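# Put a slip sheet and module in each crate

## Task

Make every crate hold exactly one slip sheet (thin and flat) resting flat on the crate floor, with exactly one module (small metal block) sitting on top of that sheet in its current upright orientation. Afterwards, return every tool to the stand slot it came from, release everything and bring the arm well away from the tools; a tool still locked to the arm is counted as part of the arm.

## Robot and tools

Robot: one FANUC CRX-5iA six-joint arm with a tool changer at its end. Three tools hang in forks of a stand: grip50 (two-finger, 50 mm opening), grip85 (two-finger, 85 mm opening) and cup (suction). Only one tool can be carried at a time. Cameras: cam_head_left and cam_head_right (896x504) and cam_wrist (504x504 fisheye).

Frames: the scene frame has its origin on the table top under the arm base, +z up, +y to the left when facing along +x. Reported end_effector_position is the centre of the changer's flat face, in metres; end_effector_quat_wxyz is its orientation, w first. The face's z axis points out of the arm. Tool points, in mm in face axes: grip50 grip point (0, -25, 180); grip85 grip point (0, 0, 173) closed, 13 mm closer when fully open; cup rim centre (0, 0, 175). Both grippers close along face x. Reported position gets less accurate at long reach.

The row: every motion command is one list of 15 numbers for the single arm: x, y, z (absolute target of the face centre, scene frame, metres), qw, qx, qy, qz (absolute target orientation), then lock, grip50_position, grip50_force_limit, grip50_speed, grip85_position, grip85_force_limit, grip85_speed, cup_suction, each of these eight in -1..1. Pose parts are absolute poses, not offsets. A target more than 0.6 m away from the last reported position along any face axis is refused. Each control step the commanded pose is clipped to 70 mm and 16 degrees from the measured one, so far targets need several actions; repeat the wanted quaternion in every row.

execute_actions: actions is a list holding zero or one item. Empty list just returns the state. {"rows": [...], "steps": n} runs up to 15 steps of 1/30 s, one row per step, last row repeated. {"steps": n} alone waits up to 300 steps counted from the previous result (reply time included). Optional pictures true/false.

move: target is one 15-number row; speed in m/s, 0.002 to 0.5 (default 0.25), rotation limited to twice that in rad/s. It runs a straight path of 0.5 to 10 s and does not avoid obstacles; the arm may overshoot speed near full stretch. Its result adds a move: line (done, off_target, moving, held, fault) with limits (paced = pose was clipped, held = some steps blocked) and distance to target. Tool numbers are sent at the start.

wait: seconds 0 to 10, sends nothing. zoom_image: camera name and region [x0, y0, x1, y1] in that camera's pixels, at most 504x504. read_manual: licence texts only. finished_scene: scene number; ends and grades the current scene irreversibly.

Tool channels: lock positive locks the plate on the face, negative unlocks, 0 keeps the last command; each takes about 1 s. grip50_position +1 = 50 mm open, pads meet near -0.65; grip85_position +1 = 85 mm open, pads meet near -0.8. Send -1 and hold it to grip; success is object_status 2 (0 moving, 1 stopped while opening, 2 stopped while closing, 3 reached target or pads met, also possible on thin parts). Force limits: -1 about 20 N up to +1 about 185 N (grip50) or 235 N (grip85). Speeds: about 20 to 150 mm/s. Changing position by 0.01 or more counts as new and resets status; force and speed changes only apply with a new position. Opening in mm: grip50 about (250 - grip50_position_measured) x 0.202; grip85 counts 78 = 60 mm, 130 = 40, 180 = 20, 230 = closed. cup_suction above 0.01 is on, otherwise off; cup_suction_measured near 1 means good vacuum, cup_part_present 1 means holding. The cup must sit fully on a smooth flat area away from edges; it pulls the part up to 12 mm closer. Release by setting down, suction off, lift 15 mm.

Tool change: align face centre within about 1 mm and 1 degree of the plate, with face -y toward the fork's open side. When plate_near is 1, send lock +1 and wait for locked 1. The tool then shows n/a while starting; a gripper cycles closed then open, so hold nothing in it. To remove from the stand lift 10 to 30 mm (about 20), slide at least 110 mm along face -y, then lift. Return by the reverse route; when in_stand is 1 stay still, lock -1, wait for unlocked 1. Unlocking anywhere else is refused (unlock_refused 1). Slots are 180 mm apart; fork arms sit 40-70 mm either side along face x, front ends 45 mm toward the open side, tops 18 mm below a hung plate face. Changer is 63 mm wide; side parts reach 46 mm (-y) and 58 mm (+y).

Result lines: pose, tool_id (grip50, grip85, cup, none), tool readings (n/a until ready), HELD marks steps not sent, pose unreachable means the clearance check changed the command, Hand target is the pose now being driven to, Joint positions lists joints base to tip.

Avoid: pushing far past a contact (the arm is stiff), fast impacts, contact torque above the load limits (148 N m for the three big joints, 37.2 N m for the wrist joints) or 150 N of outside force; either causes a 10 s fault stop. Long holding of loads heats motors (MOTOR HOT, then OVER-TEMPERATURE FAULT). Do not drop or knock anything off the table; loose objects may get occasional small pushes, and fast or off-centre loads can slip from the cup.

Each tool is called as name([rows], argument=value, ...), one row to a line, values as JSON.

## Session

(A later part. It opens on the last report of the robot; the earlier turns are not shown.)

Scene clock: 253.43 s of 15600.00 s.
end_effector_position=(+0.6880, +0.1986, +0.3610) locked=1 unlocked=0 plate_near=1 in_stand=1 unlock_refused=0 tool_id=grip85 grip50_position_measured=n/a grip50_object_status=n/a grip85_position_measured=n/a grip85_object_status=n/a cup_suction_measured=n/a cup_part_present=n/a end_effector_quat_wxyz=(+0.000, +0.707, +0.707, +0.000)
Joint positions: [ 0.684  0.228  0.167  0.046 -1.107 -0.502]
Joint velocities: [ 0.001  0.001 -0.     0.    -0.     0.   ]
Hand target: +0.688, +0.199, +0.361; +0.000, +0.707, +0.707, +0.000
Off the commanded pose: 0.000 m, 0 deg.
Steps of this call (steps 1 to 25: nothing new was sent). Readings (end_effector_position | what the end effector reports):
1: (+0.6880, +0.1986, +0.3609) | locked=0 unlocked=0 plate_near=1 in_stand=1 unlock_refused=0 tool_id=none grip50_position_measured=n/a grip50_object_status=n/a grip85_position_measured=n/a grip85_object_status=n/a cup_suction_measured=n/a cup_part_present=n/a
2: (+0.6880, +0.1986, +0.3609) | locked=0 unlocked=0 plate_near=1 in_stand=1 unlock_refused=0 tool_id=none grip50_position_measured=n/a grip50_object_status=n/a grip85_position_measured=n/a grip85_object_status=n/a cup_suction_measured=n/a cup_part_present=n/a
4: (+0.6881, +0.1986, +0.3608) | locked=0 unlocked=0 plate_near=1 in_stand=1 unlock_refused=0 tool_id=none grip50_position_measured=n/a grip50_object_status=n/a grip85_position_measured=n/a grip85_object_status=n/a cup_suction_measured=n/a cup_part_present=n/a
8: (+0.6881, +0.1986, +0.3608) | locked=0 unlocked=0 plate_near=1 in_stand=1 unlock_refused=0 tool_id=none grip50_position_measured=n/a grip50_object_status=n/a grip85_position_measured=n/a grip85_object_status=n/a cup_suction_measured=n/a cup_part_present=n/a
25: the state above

move(target=[0.688,0.1986,0.381,0,0.7071,0.7071,0,0,1,0,0,1,-0.4,0.5,0], speed=0.03)

move(target=[0.548,0.1986,0.381,0,0.7071,0.7071,0,0,1,0,0,1,-0.4,0.5,0], speed=0.1)

move(target=[0.545,0.16,0.26,0,1,0,0,0,1,0,0,1,-0.4,0.5,0], speed=0.4)

move(target=[0.545,0.16,0.194,0,1,0,0,0,1,0,0,1,-0.4,0.5,0], speed=0.08)

move(target=[0.545,0.16,0.194,0,1,0,0,0,1,0,0,-1,-0.4,0.5,0], speed=0.08)

move(target=[0.545,0.16,0.27,0,1,0,0,0,1,0,0,-1,-0.4,0.5,0], speed=0.1)

move(target=[0.392,0.169,0.27,0,0.9994,0.0349,0,0,1,0,0,-1,-0.4,0.5,0], speed=0.15)

move(target=[0.392,0.169,0.24,0,0.9994,0.0349,0,0,1,0,0,-1,-0.4,0.5,0], speed=0.08)

Scene clock: 267.23 s of 15600.00 s.
end_effector_position=(+0.6880, +0.1986, +0.3810) locked=1 unlocked=0 plate_near=1 in_stand=0 unlock_refused=0 tool_id=grip85 grip50_position_measured=n/a grip50_object_status=n/a grip85_position_measured=3 grip85_object_status=3 cup_suction_measured=n/a cup_part_present=n/a end_effector_quat_wxyz=(+0.000, +0.707, +0.707, -0.000)
Joint positions: [ 0.686  0.207  0.184  0.046 -1.146 -0.502]
Joint velocities: [ 0.    -0.001  0.    -0.    -0.     0.   ]
Hand target: +0.688, +0.199, +0.381; +0.000, +0.707, +0.707, -0.000
Off the commanded pose: 0.000 m, 0 deg.
move: done

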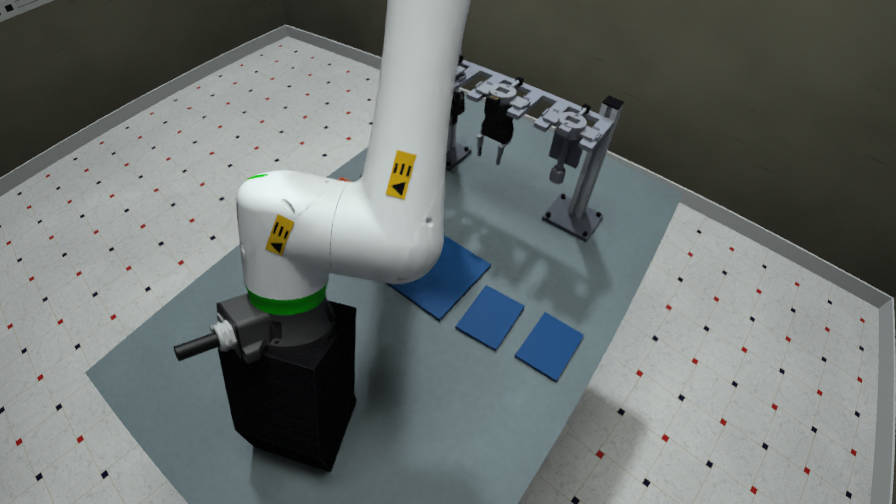

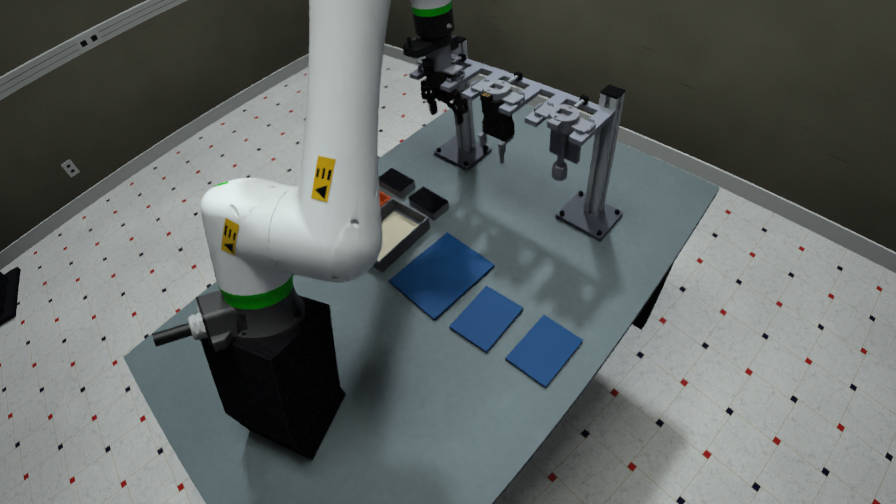

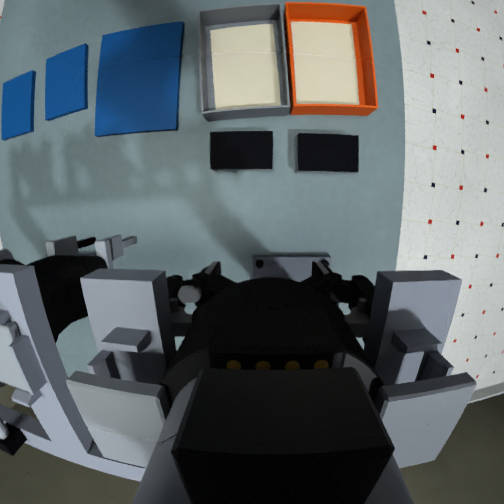

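Scene clock: 268.97 s of 15600.00 s.
end_effector_position=(+0.5481, +0.1989, +0.3810) locked=1 unlocked=0 plate_near=1 in_stand=0 unlock_refused=0 tool_id=grip85 grip50_position_measured=n/a grip50_object_status=n/a grip85_position_measured=3 grip85_object_status=3 cup_suction_measured=n/a cup_part_present=n/a end_effector_quat_wxyz=(+0.000, +0.707, +0.707, +0.000)
Joint positions: [ 0.849 -0.099 -0.28   0.126 -1.001 -0.702]
Joint velocities: [ 0.002 -0.001 -0.001  0.001  0.    -0.001]
Hand target: +0.548, +0.199, +0.381; +0.000, +0.707, +0.707, +0.000
Off the commanded pose: 0.000 m, 0 deg.
move: done

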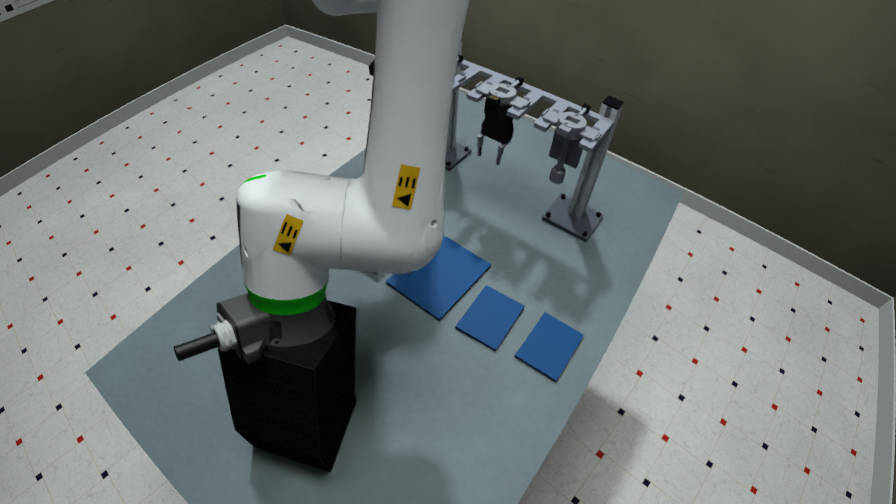

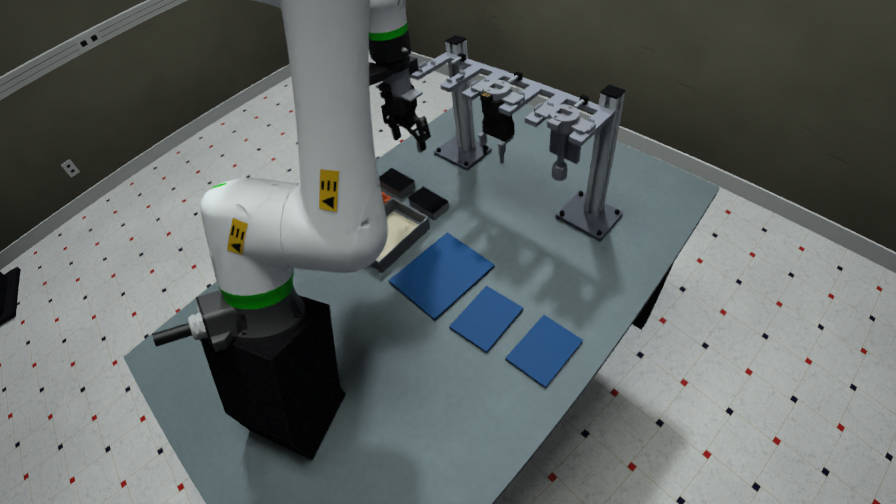

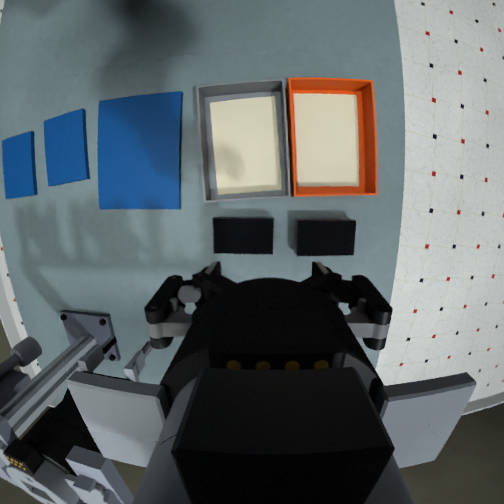

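Scene clock: 271.40 s of 15600.00 s.
end_effector_position=(+0.5447, +0.1599, +0.2602) locked=1 unlocked=0 plate_near=1 in_stand=0 unlock_refused=0 tool_id=grip85 grip50_position_measured=n/a grip50_object_status=n/a grip85_position_measured=3 grip85_object_status=3 cup_suction_measured=n/a cup_part_present=n/a end_effector_quat_wxyz=(-0.000, +1.000, +0.000, -0.000)
Joint positions: [ 0.748  0.076 -0.387  0.1   -0.711 -2.187]
Joint velocities: [ 0.     0.    -0.001  0.001  0.    -0.002]
Hand target: +0.545, +0.160, +0.260; -0.000, +1.000, +0.000, -0.000
Off the commanded pose: 0.000 m, 0 deg.
move: done

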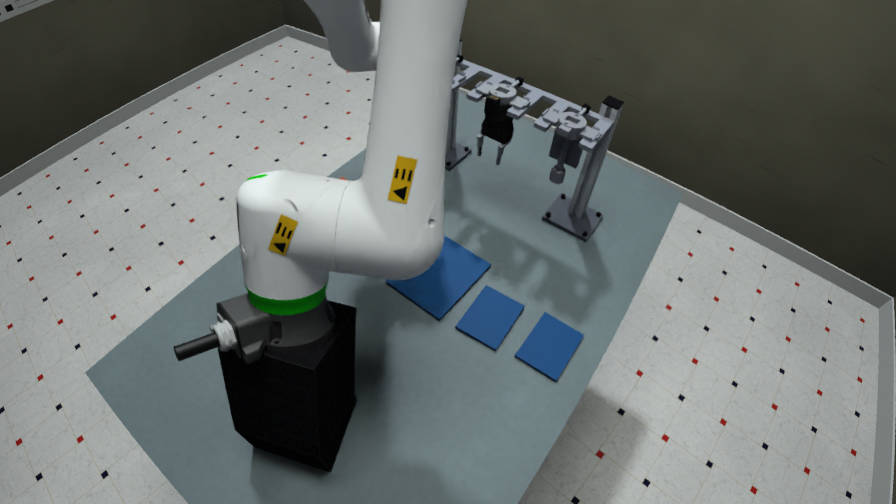

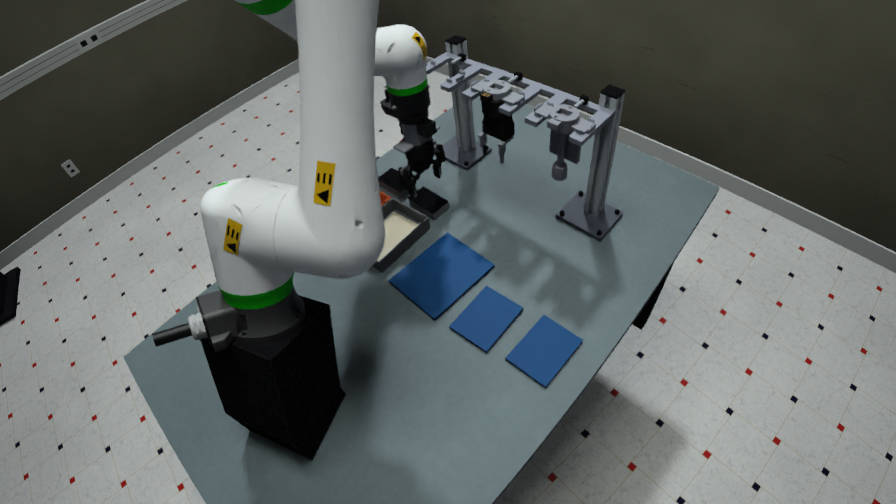

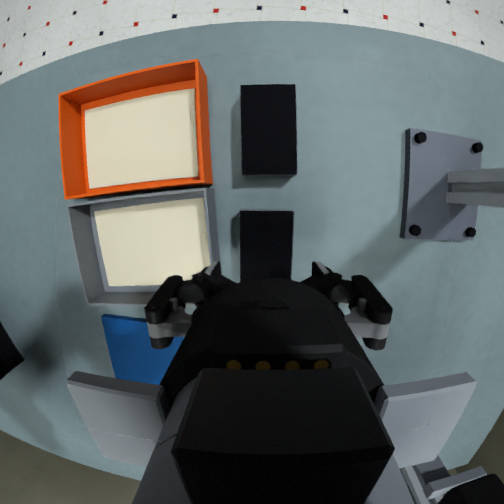

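Scene clock: 272.53 s of 15600.00 s.
end_effector_position=(+0.5449, +0.1600, +0.1941) locked=1 unlocked=0 plate_near=1 in_stand=0 unlock_refused=0 tool_id=grip85 grip50_position_measured=n/a grip50_object_status=n/a grip85_position_measured=3 grip85_object_status=3 cup_suction_measured=n/a cup_part_present=n/a end_effector_quat_wxyz=(-0.000, +1.000, +0.000, -0.000)
Joint positions: [ 0.738  0.214 -0.393  0.116 -0.566 -2.2  ]
Joint velocities: [0.    0.001 0.    0.    0.    0.001]
Hand target: +0.545, +0.160, +0.194; -0.000, +1.000, +0.000, -0.000
Off the commanded pose: 0.000 m, 0 deg.
move: done

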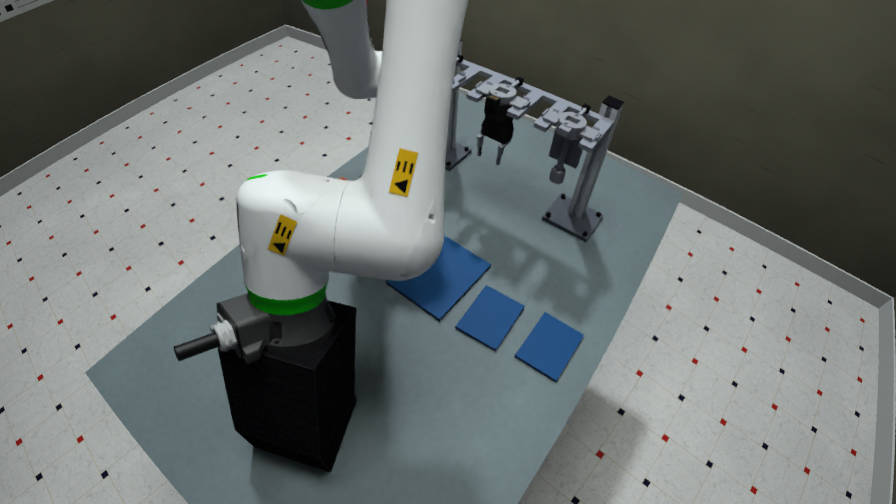

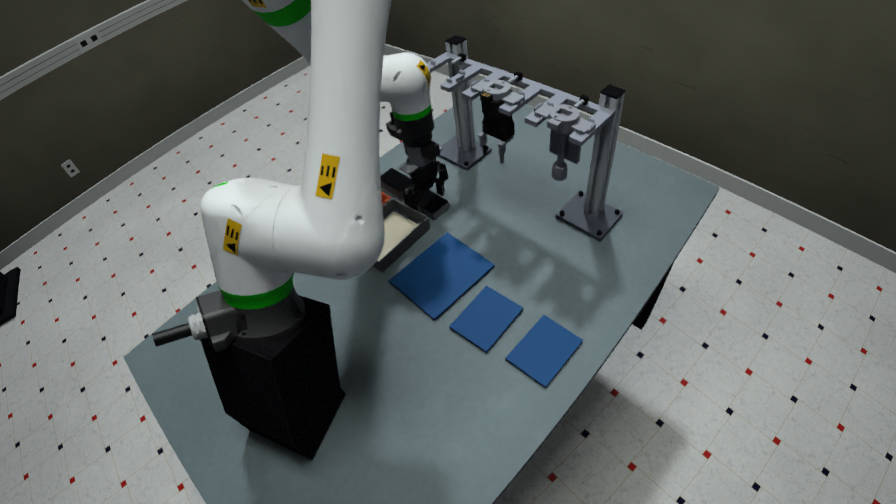

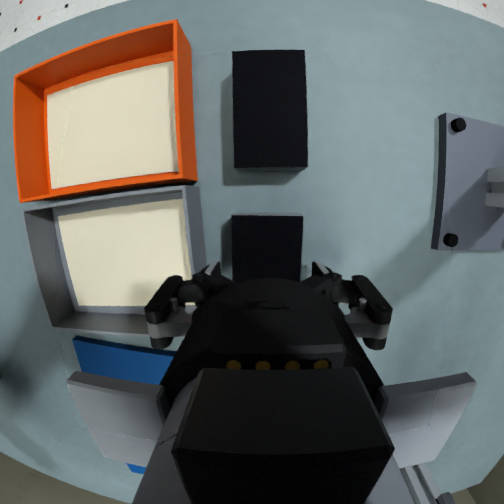

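Scene clock: 273.23 s of 15600.00 s.
end_effector_position=(+0.5451, +0.1600, +0.1941) locked=1 unlocked=0 plate_near=1 in_stand=0 unlock_refused=0 tool_id=grip85 grip50_position_measured=n/a grip50_object_status=n/a grip85_position_measured=80 grip85_object_status=2 cup_suction_measured=n/a cup_part_present=n/a end_effector_quat_wxyz=(-0.000, +1.000, -0.000, +0.000)
Joint positions: [ 0.738  0.214 -0.393  0.117 -0.566 -2.201]
Joint velocities: [ 0.     0.    -0.001 -0.    -0.    -0.   ]
Hand target: +0.545, +0.160, +0.194; +0.000, +1.000, -0.000, +0.000
Off the commanded pose: 0.000 m, 0 deg.
move: done

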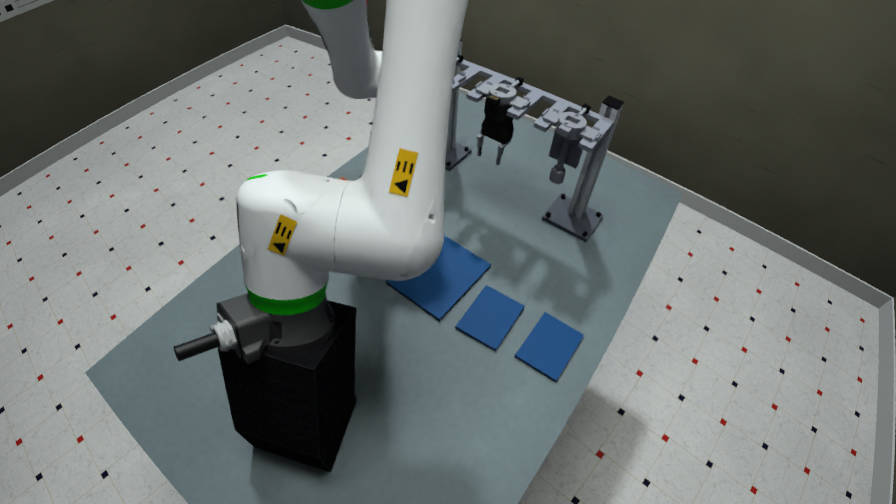

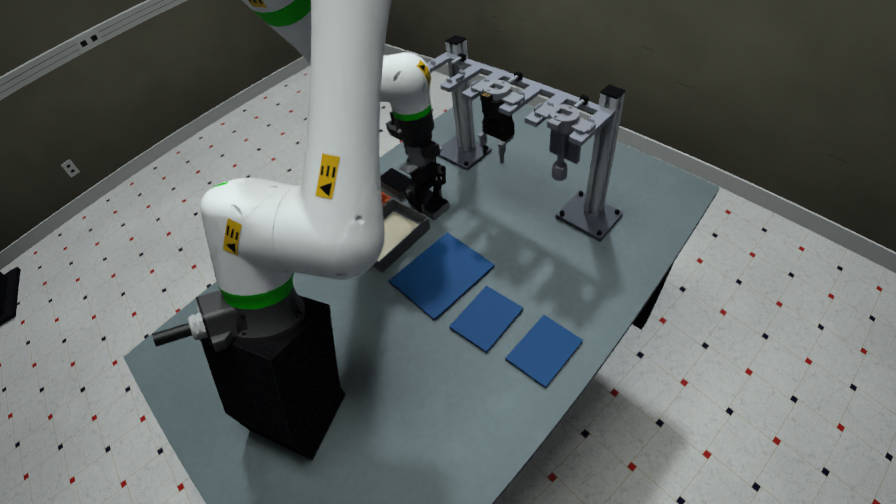

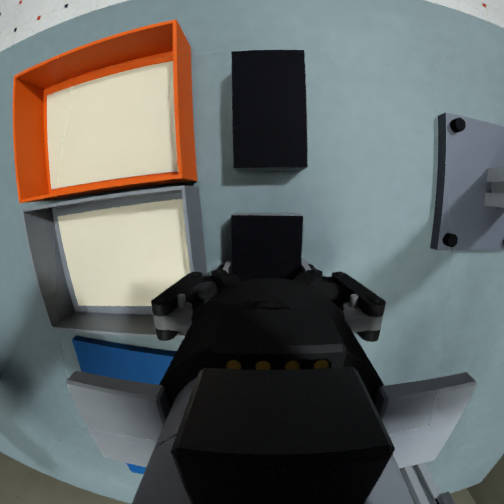

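Scene clock: 274.30 s of 15600.00 s.
end_effector_position=(+0.5451, +0.1600, +0.2699) locked=1 unlocked=0 plate_near=1 in_stand=0 unlock_refused=0 tool_id=grip85 grip50_position_measured=n/a grip50_object_status=n/a grip85_position_measured=80 grip85_object_status=2 cup_suction_measured=n/a cup_part_present=n/a end_effector_quat_wxyz=(+0.000, +1.000, -0.000, +0.000)
Joint positions: [ 0.75   0.058 -0.384  0.101 -0.732 -2.189]
Joint velocities: [ 0.001 -0.001  0.001 -0.    -0.001 -0.   ]
Hand target: +0.545, +0.160, +0.270; +0.000, +1.000, -0.000, +0.000
Off the commanded pose: 0.000 m, 0 deg.
move: done

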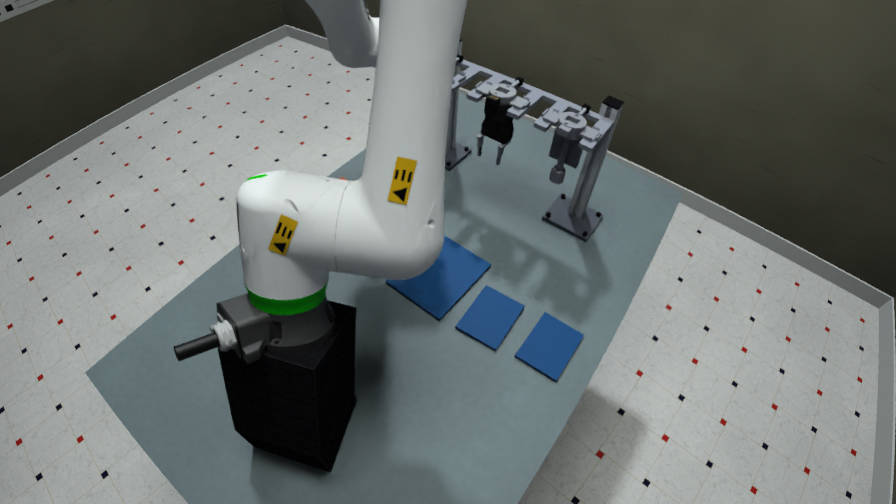

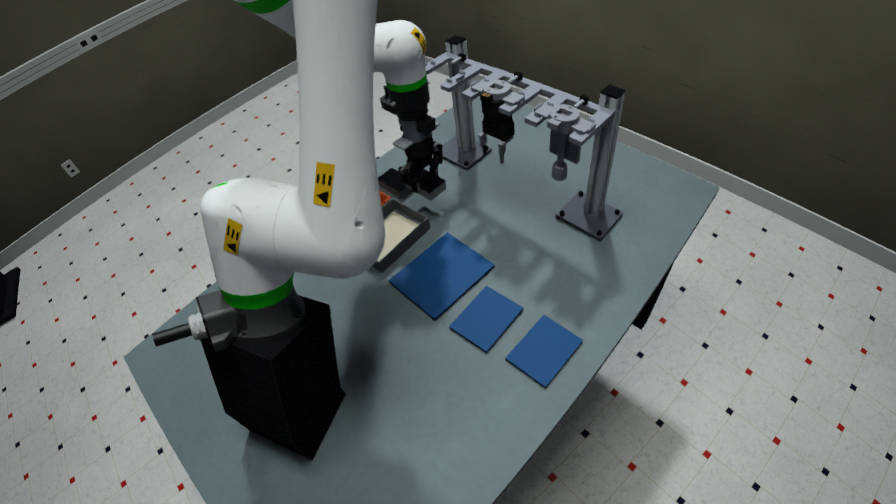

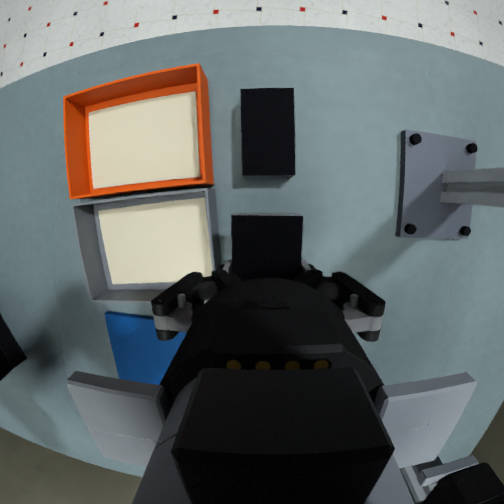

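Scene clock: 275.70 s of 15600.00 s.
end_effector_position=(+0.3923, +0.1693, +0.2700) locked=1 unlocked=0 plate_near=1 in_stand=0 unlock_refused=0 tool_id=grip85 grip50_position_measured=n/a grip50_object_status=n/a grip85_position_measured=80 grip85_object_status=2 cup_suction_measured=n/a cup_part_present=n/a end_effector_quat_wxyz=(+0.000, +0.999, +0.035, +0.001)
Joint positions: [ 1.027 -0.229 -0.844  0.305 -0.608 -2.554]
Joint velocities: [ 0.001 -0.    -0.003  0.002  0.    -0.003]
Hand target: +0.392, +0.169, +0.270; +0.000, +0.999, +0.035, +0.001
Off the commanded pose: 0.000 m, 0 deg.
move: done

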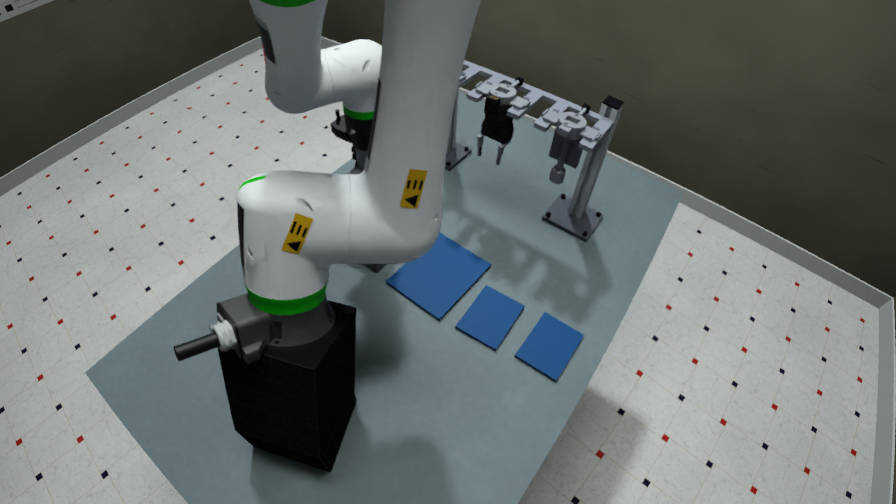

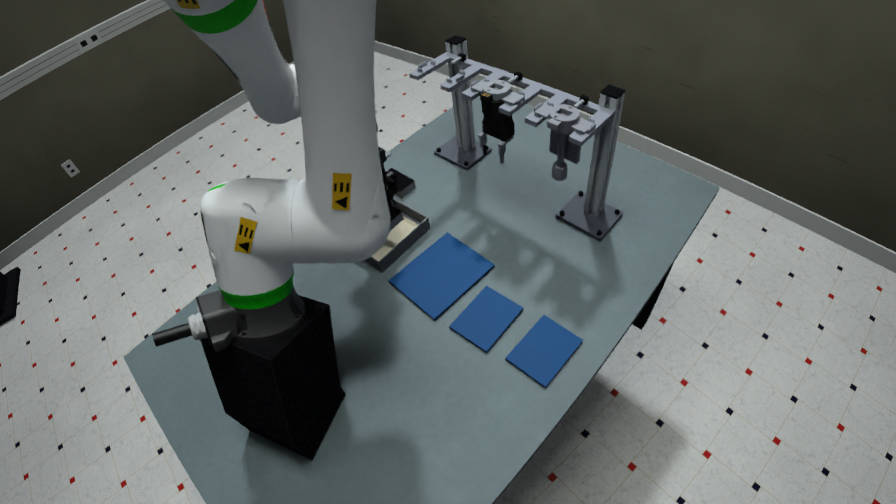

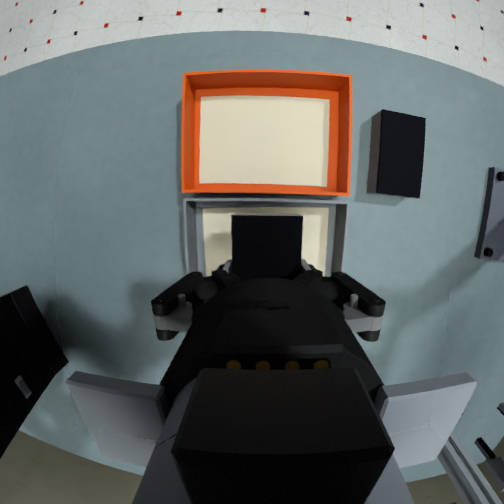

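Scene clock: 276.47 s of 15600.00 s.
end_effector_position=(+0.3919, +0.1690, +0.2401) locked=1 unlocked=0 plate_near=1 in_stand=0 unlock_refused=0 tool_id=grip85 grip50_position_measured=n/a grip50_object_status=n/a grip85_position_measured=80 grip85_object_status=2 cup_suction_measured=n/a cup_part_present=n/a end_effector_quat_wxyz=(-0.000, +0.999, +0.035, -0.000)
Joint positions: [ 1.004 -0.143 -0.862  0.342 -0.504 -2.581]
Joint velocities: [-0.001  0.001  0.001  0.001  0.001 -0.   ]
Hand target: +0.392, +0.169, +0.240; -0.000, +0.999, +0.035, -0.000
Off the commanded pose: 0.000 m, 0 deg.
move: done

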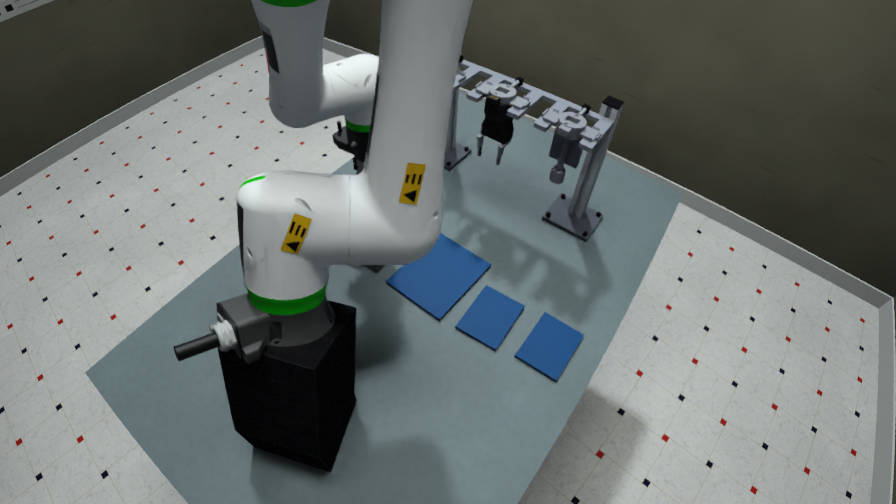

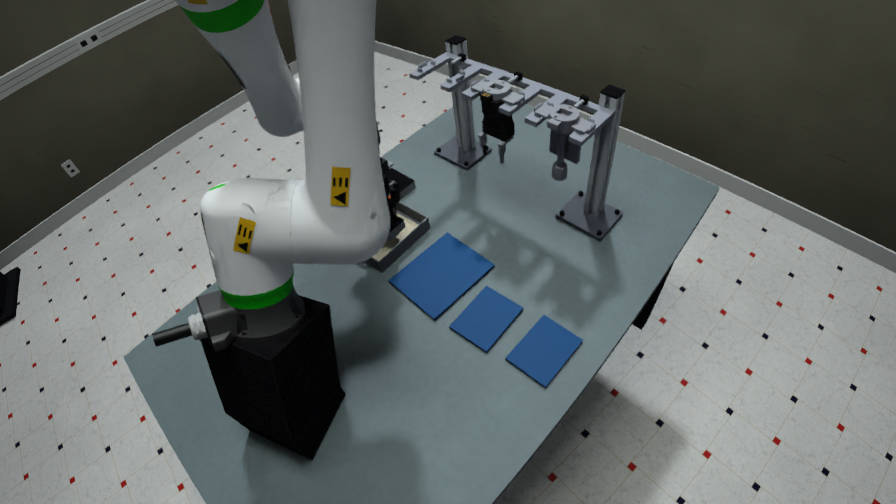

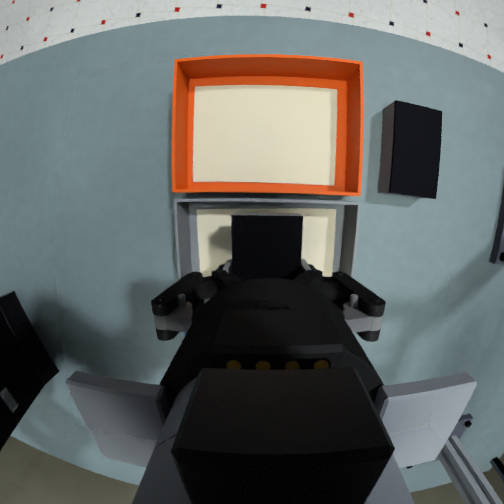

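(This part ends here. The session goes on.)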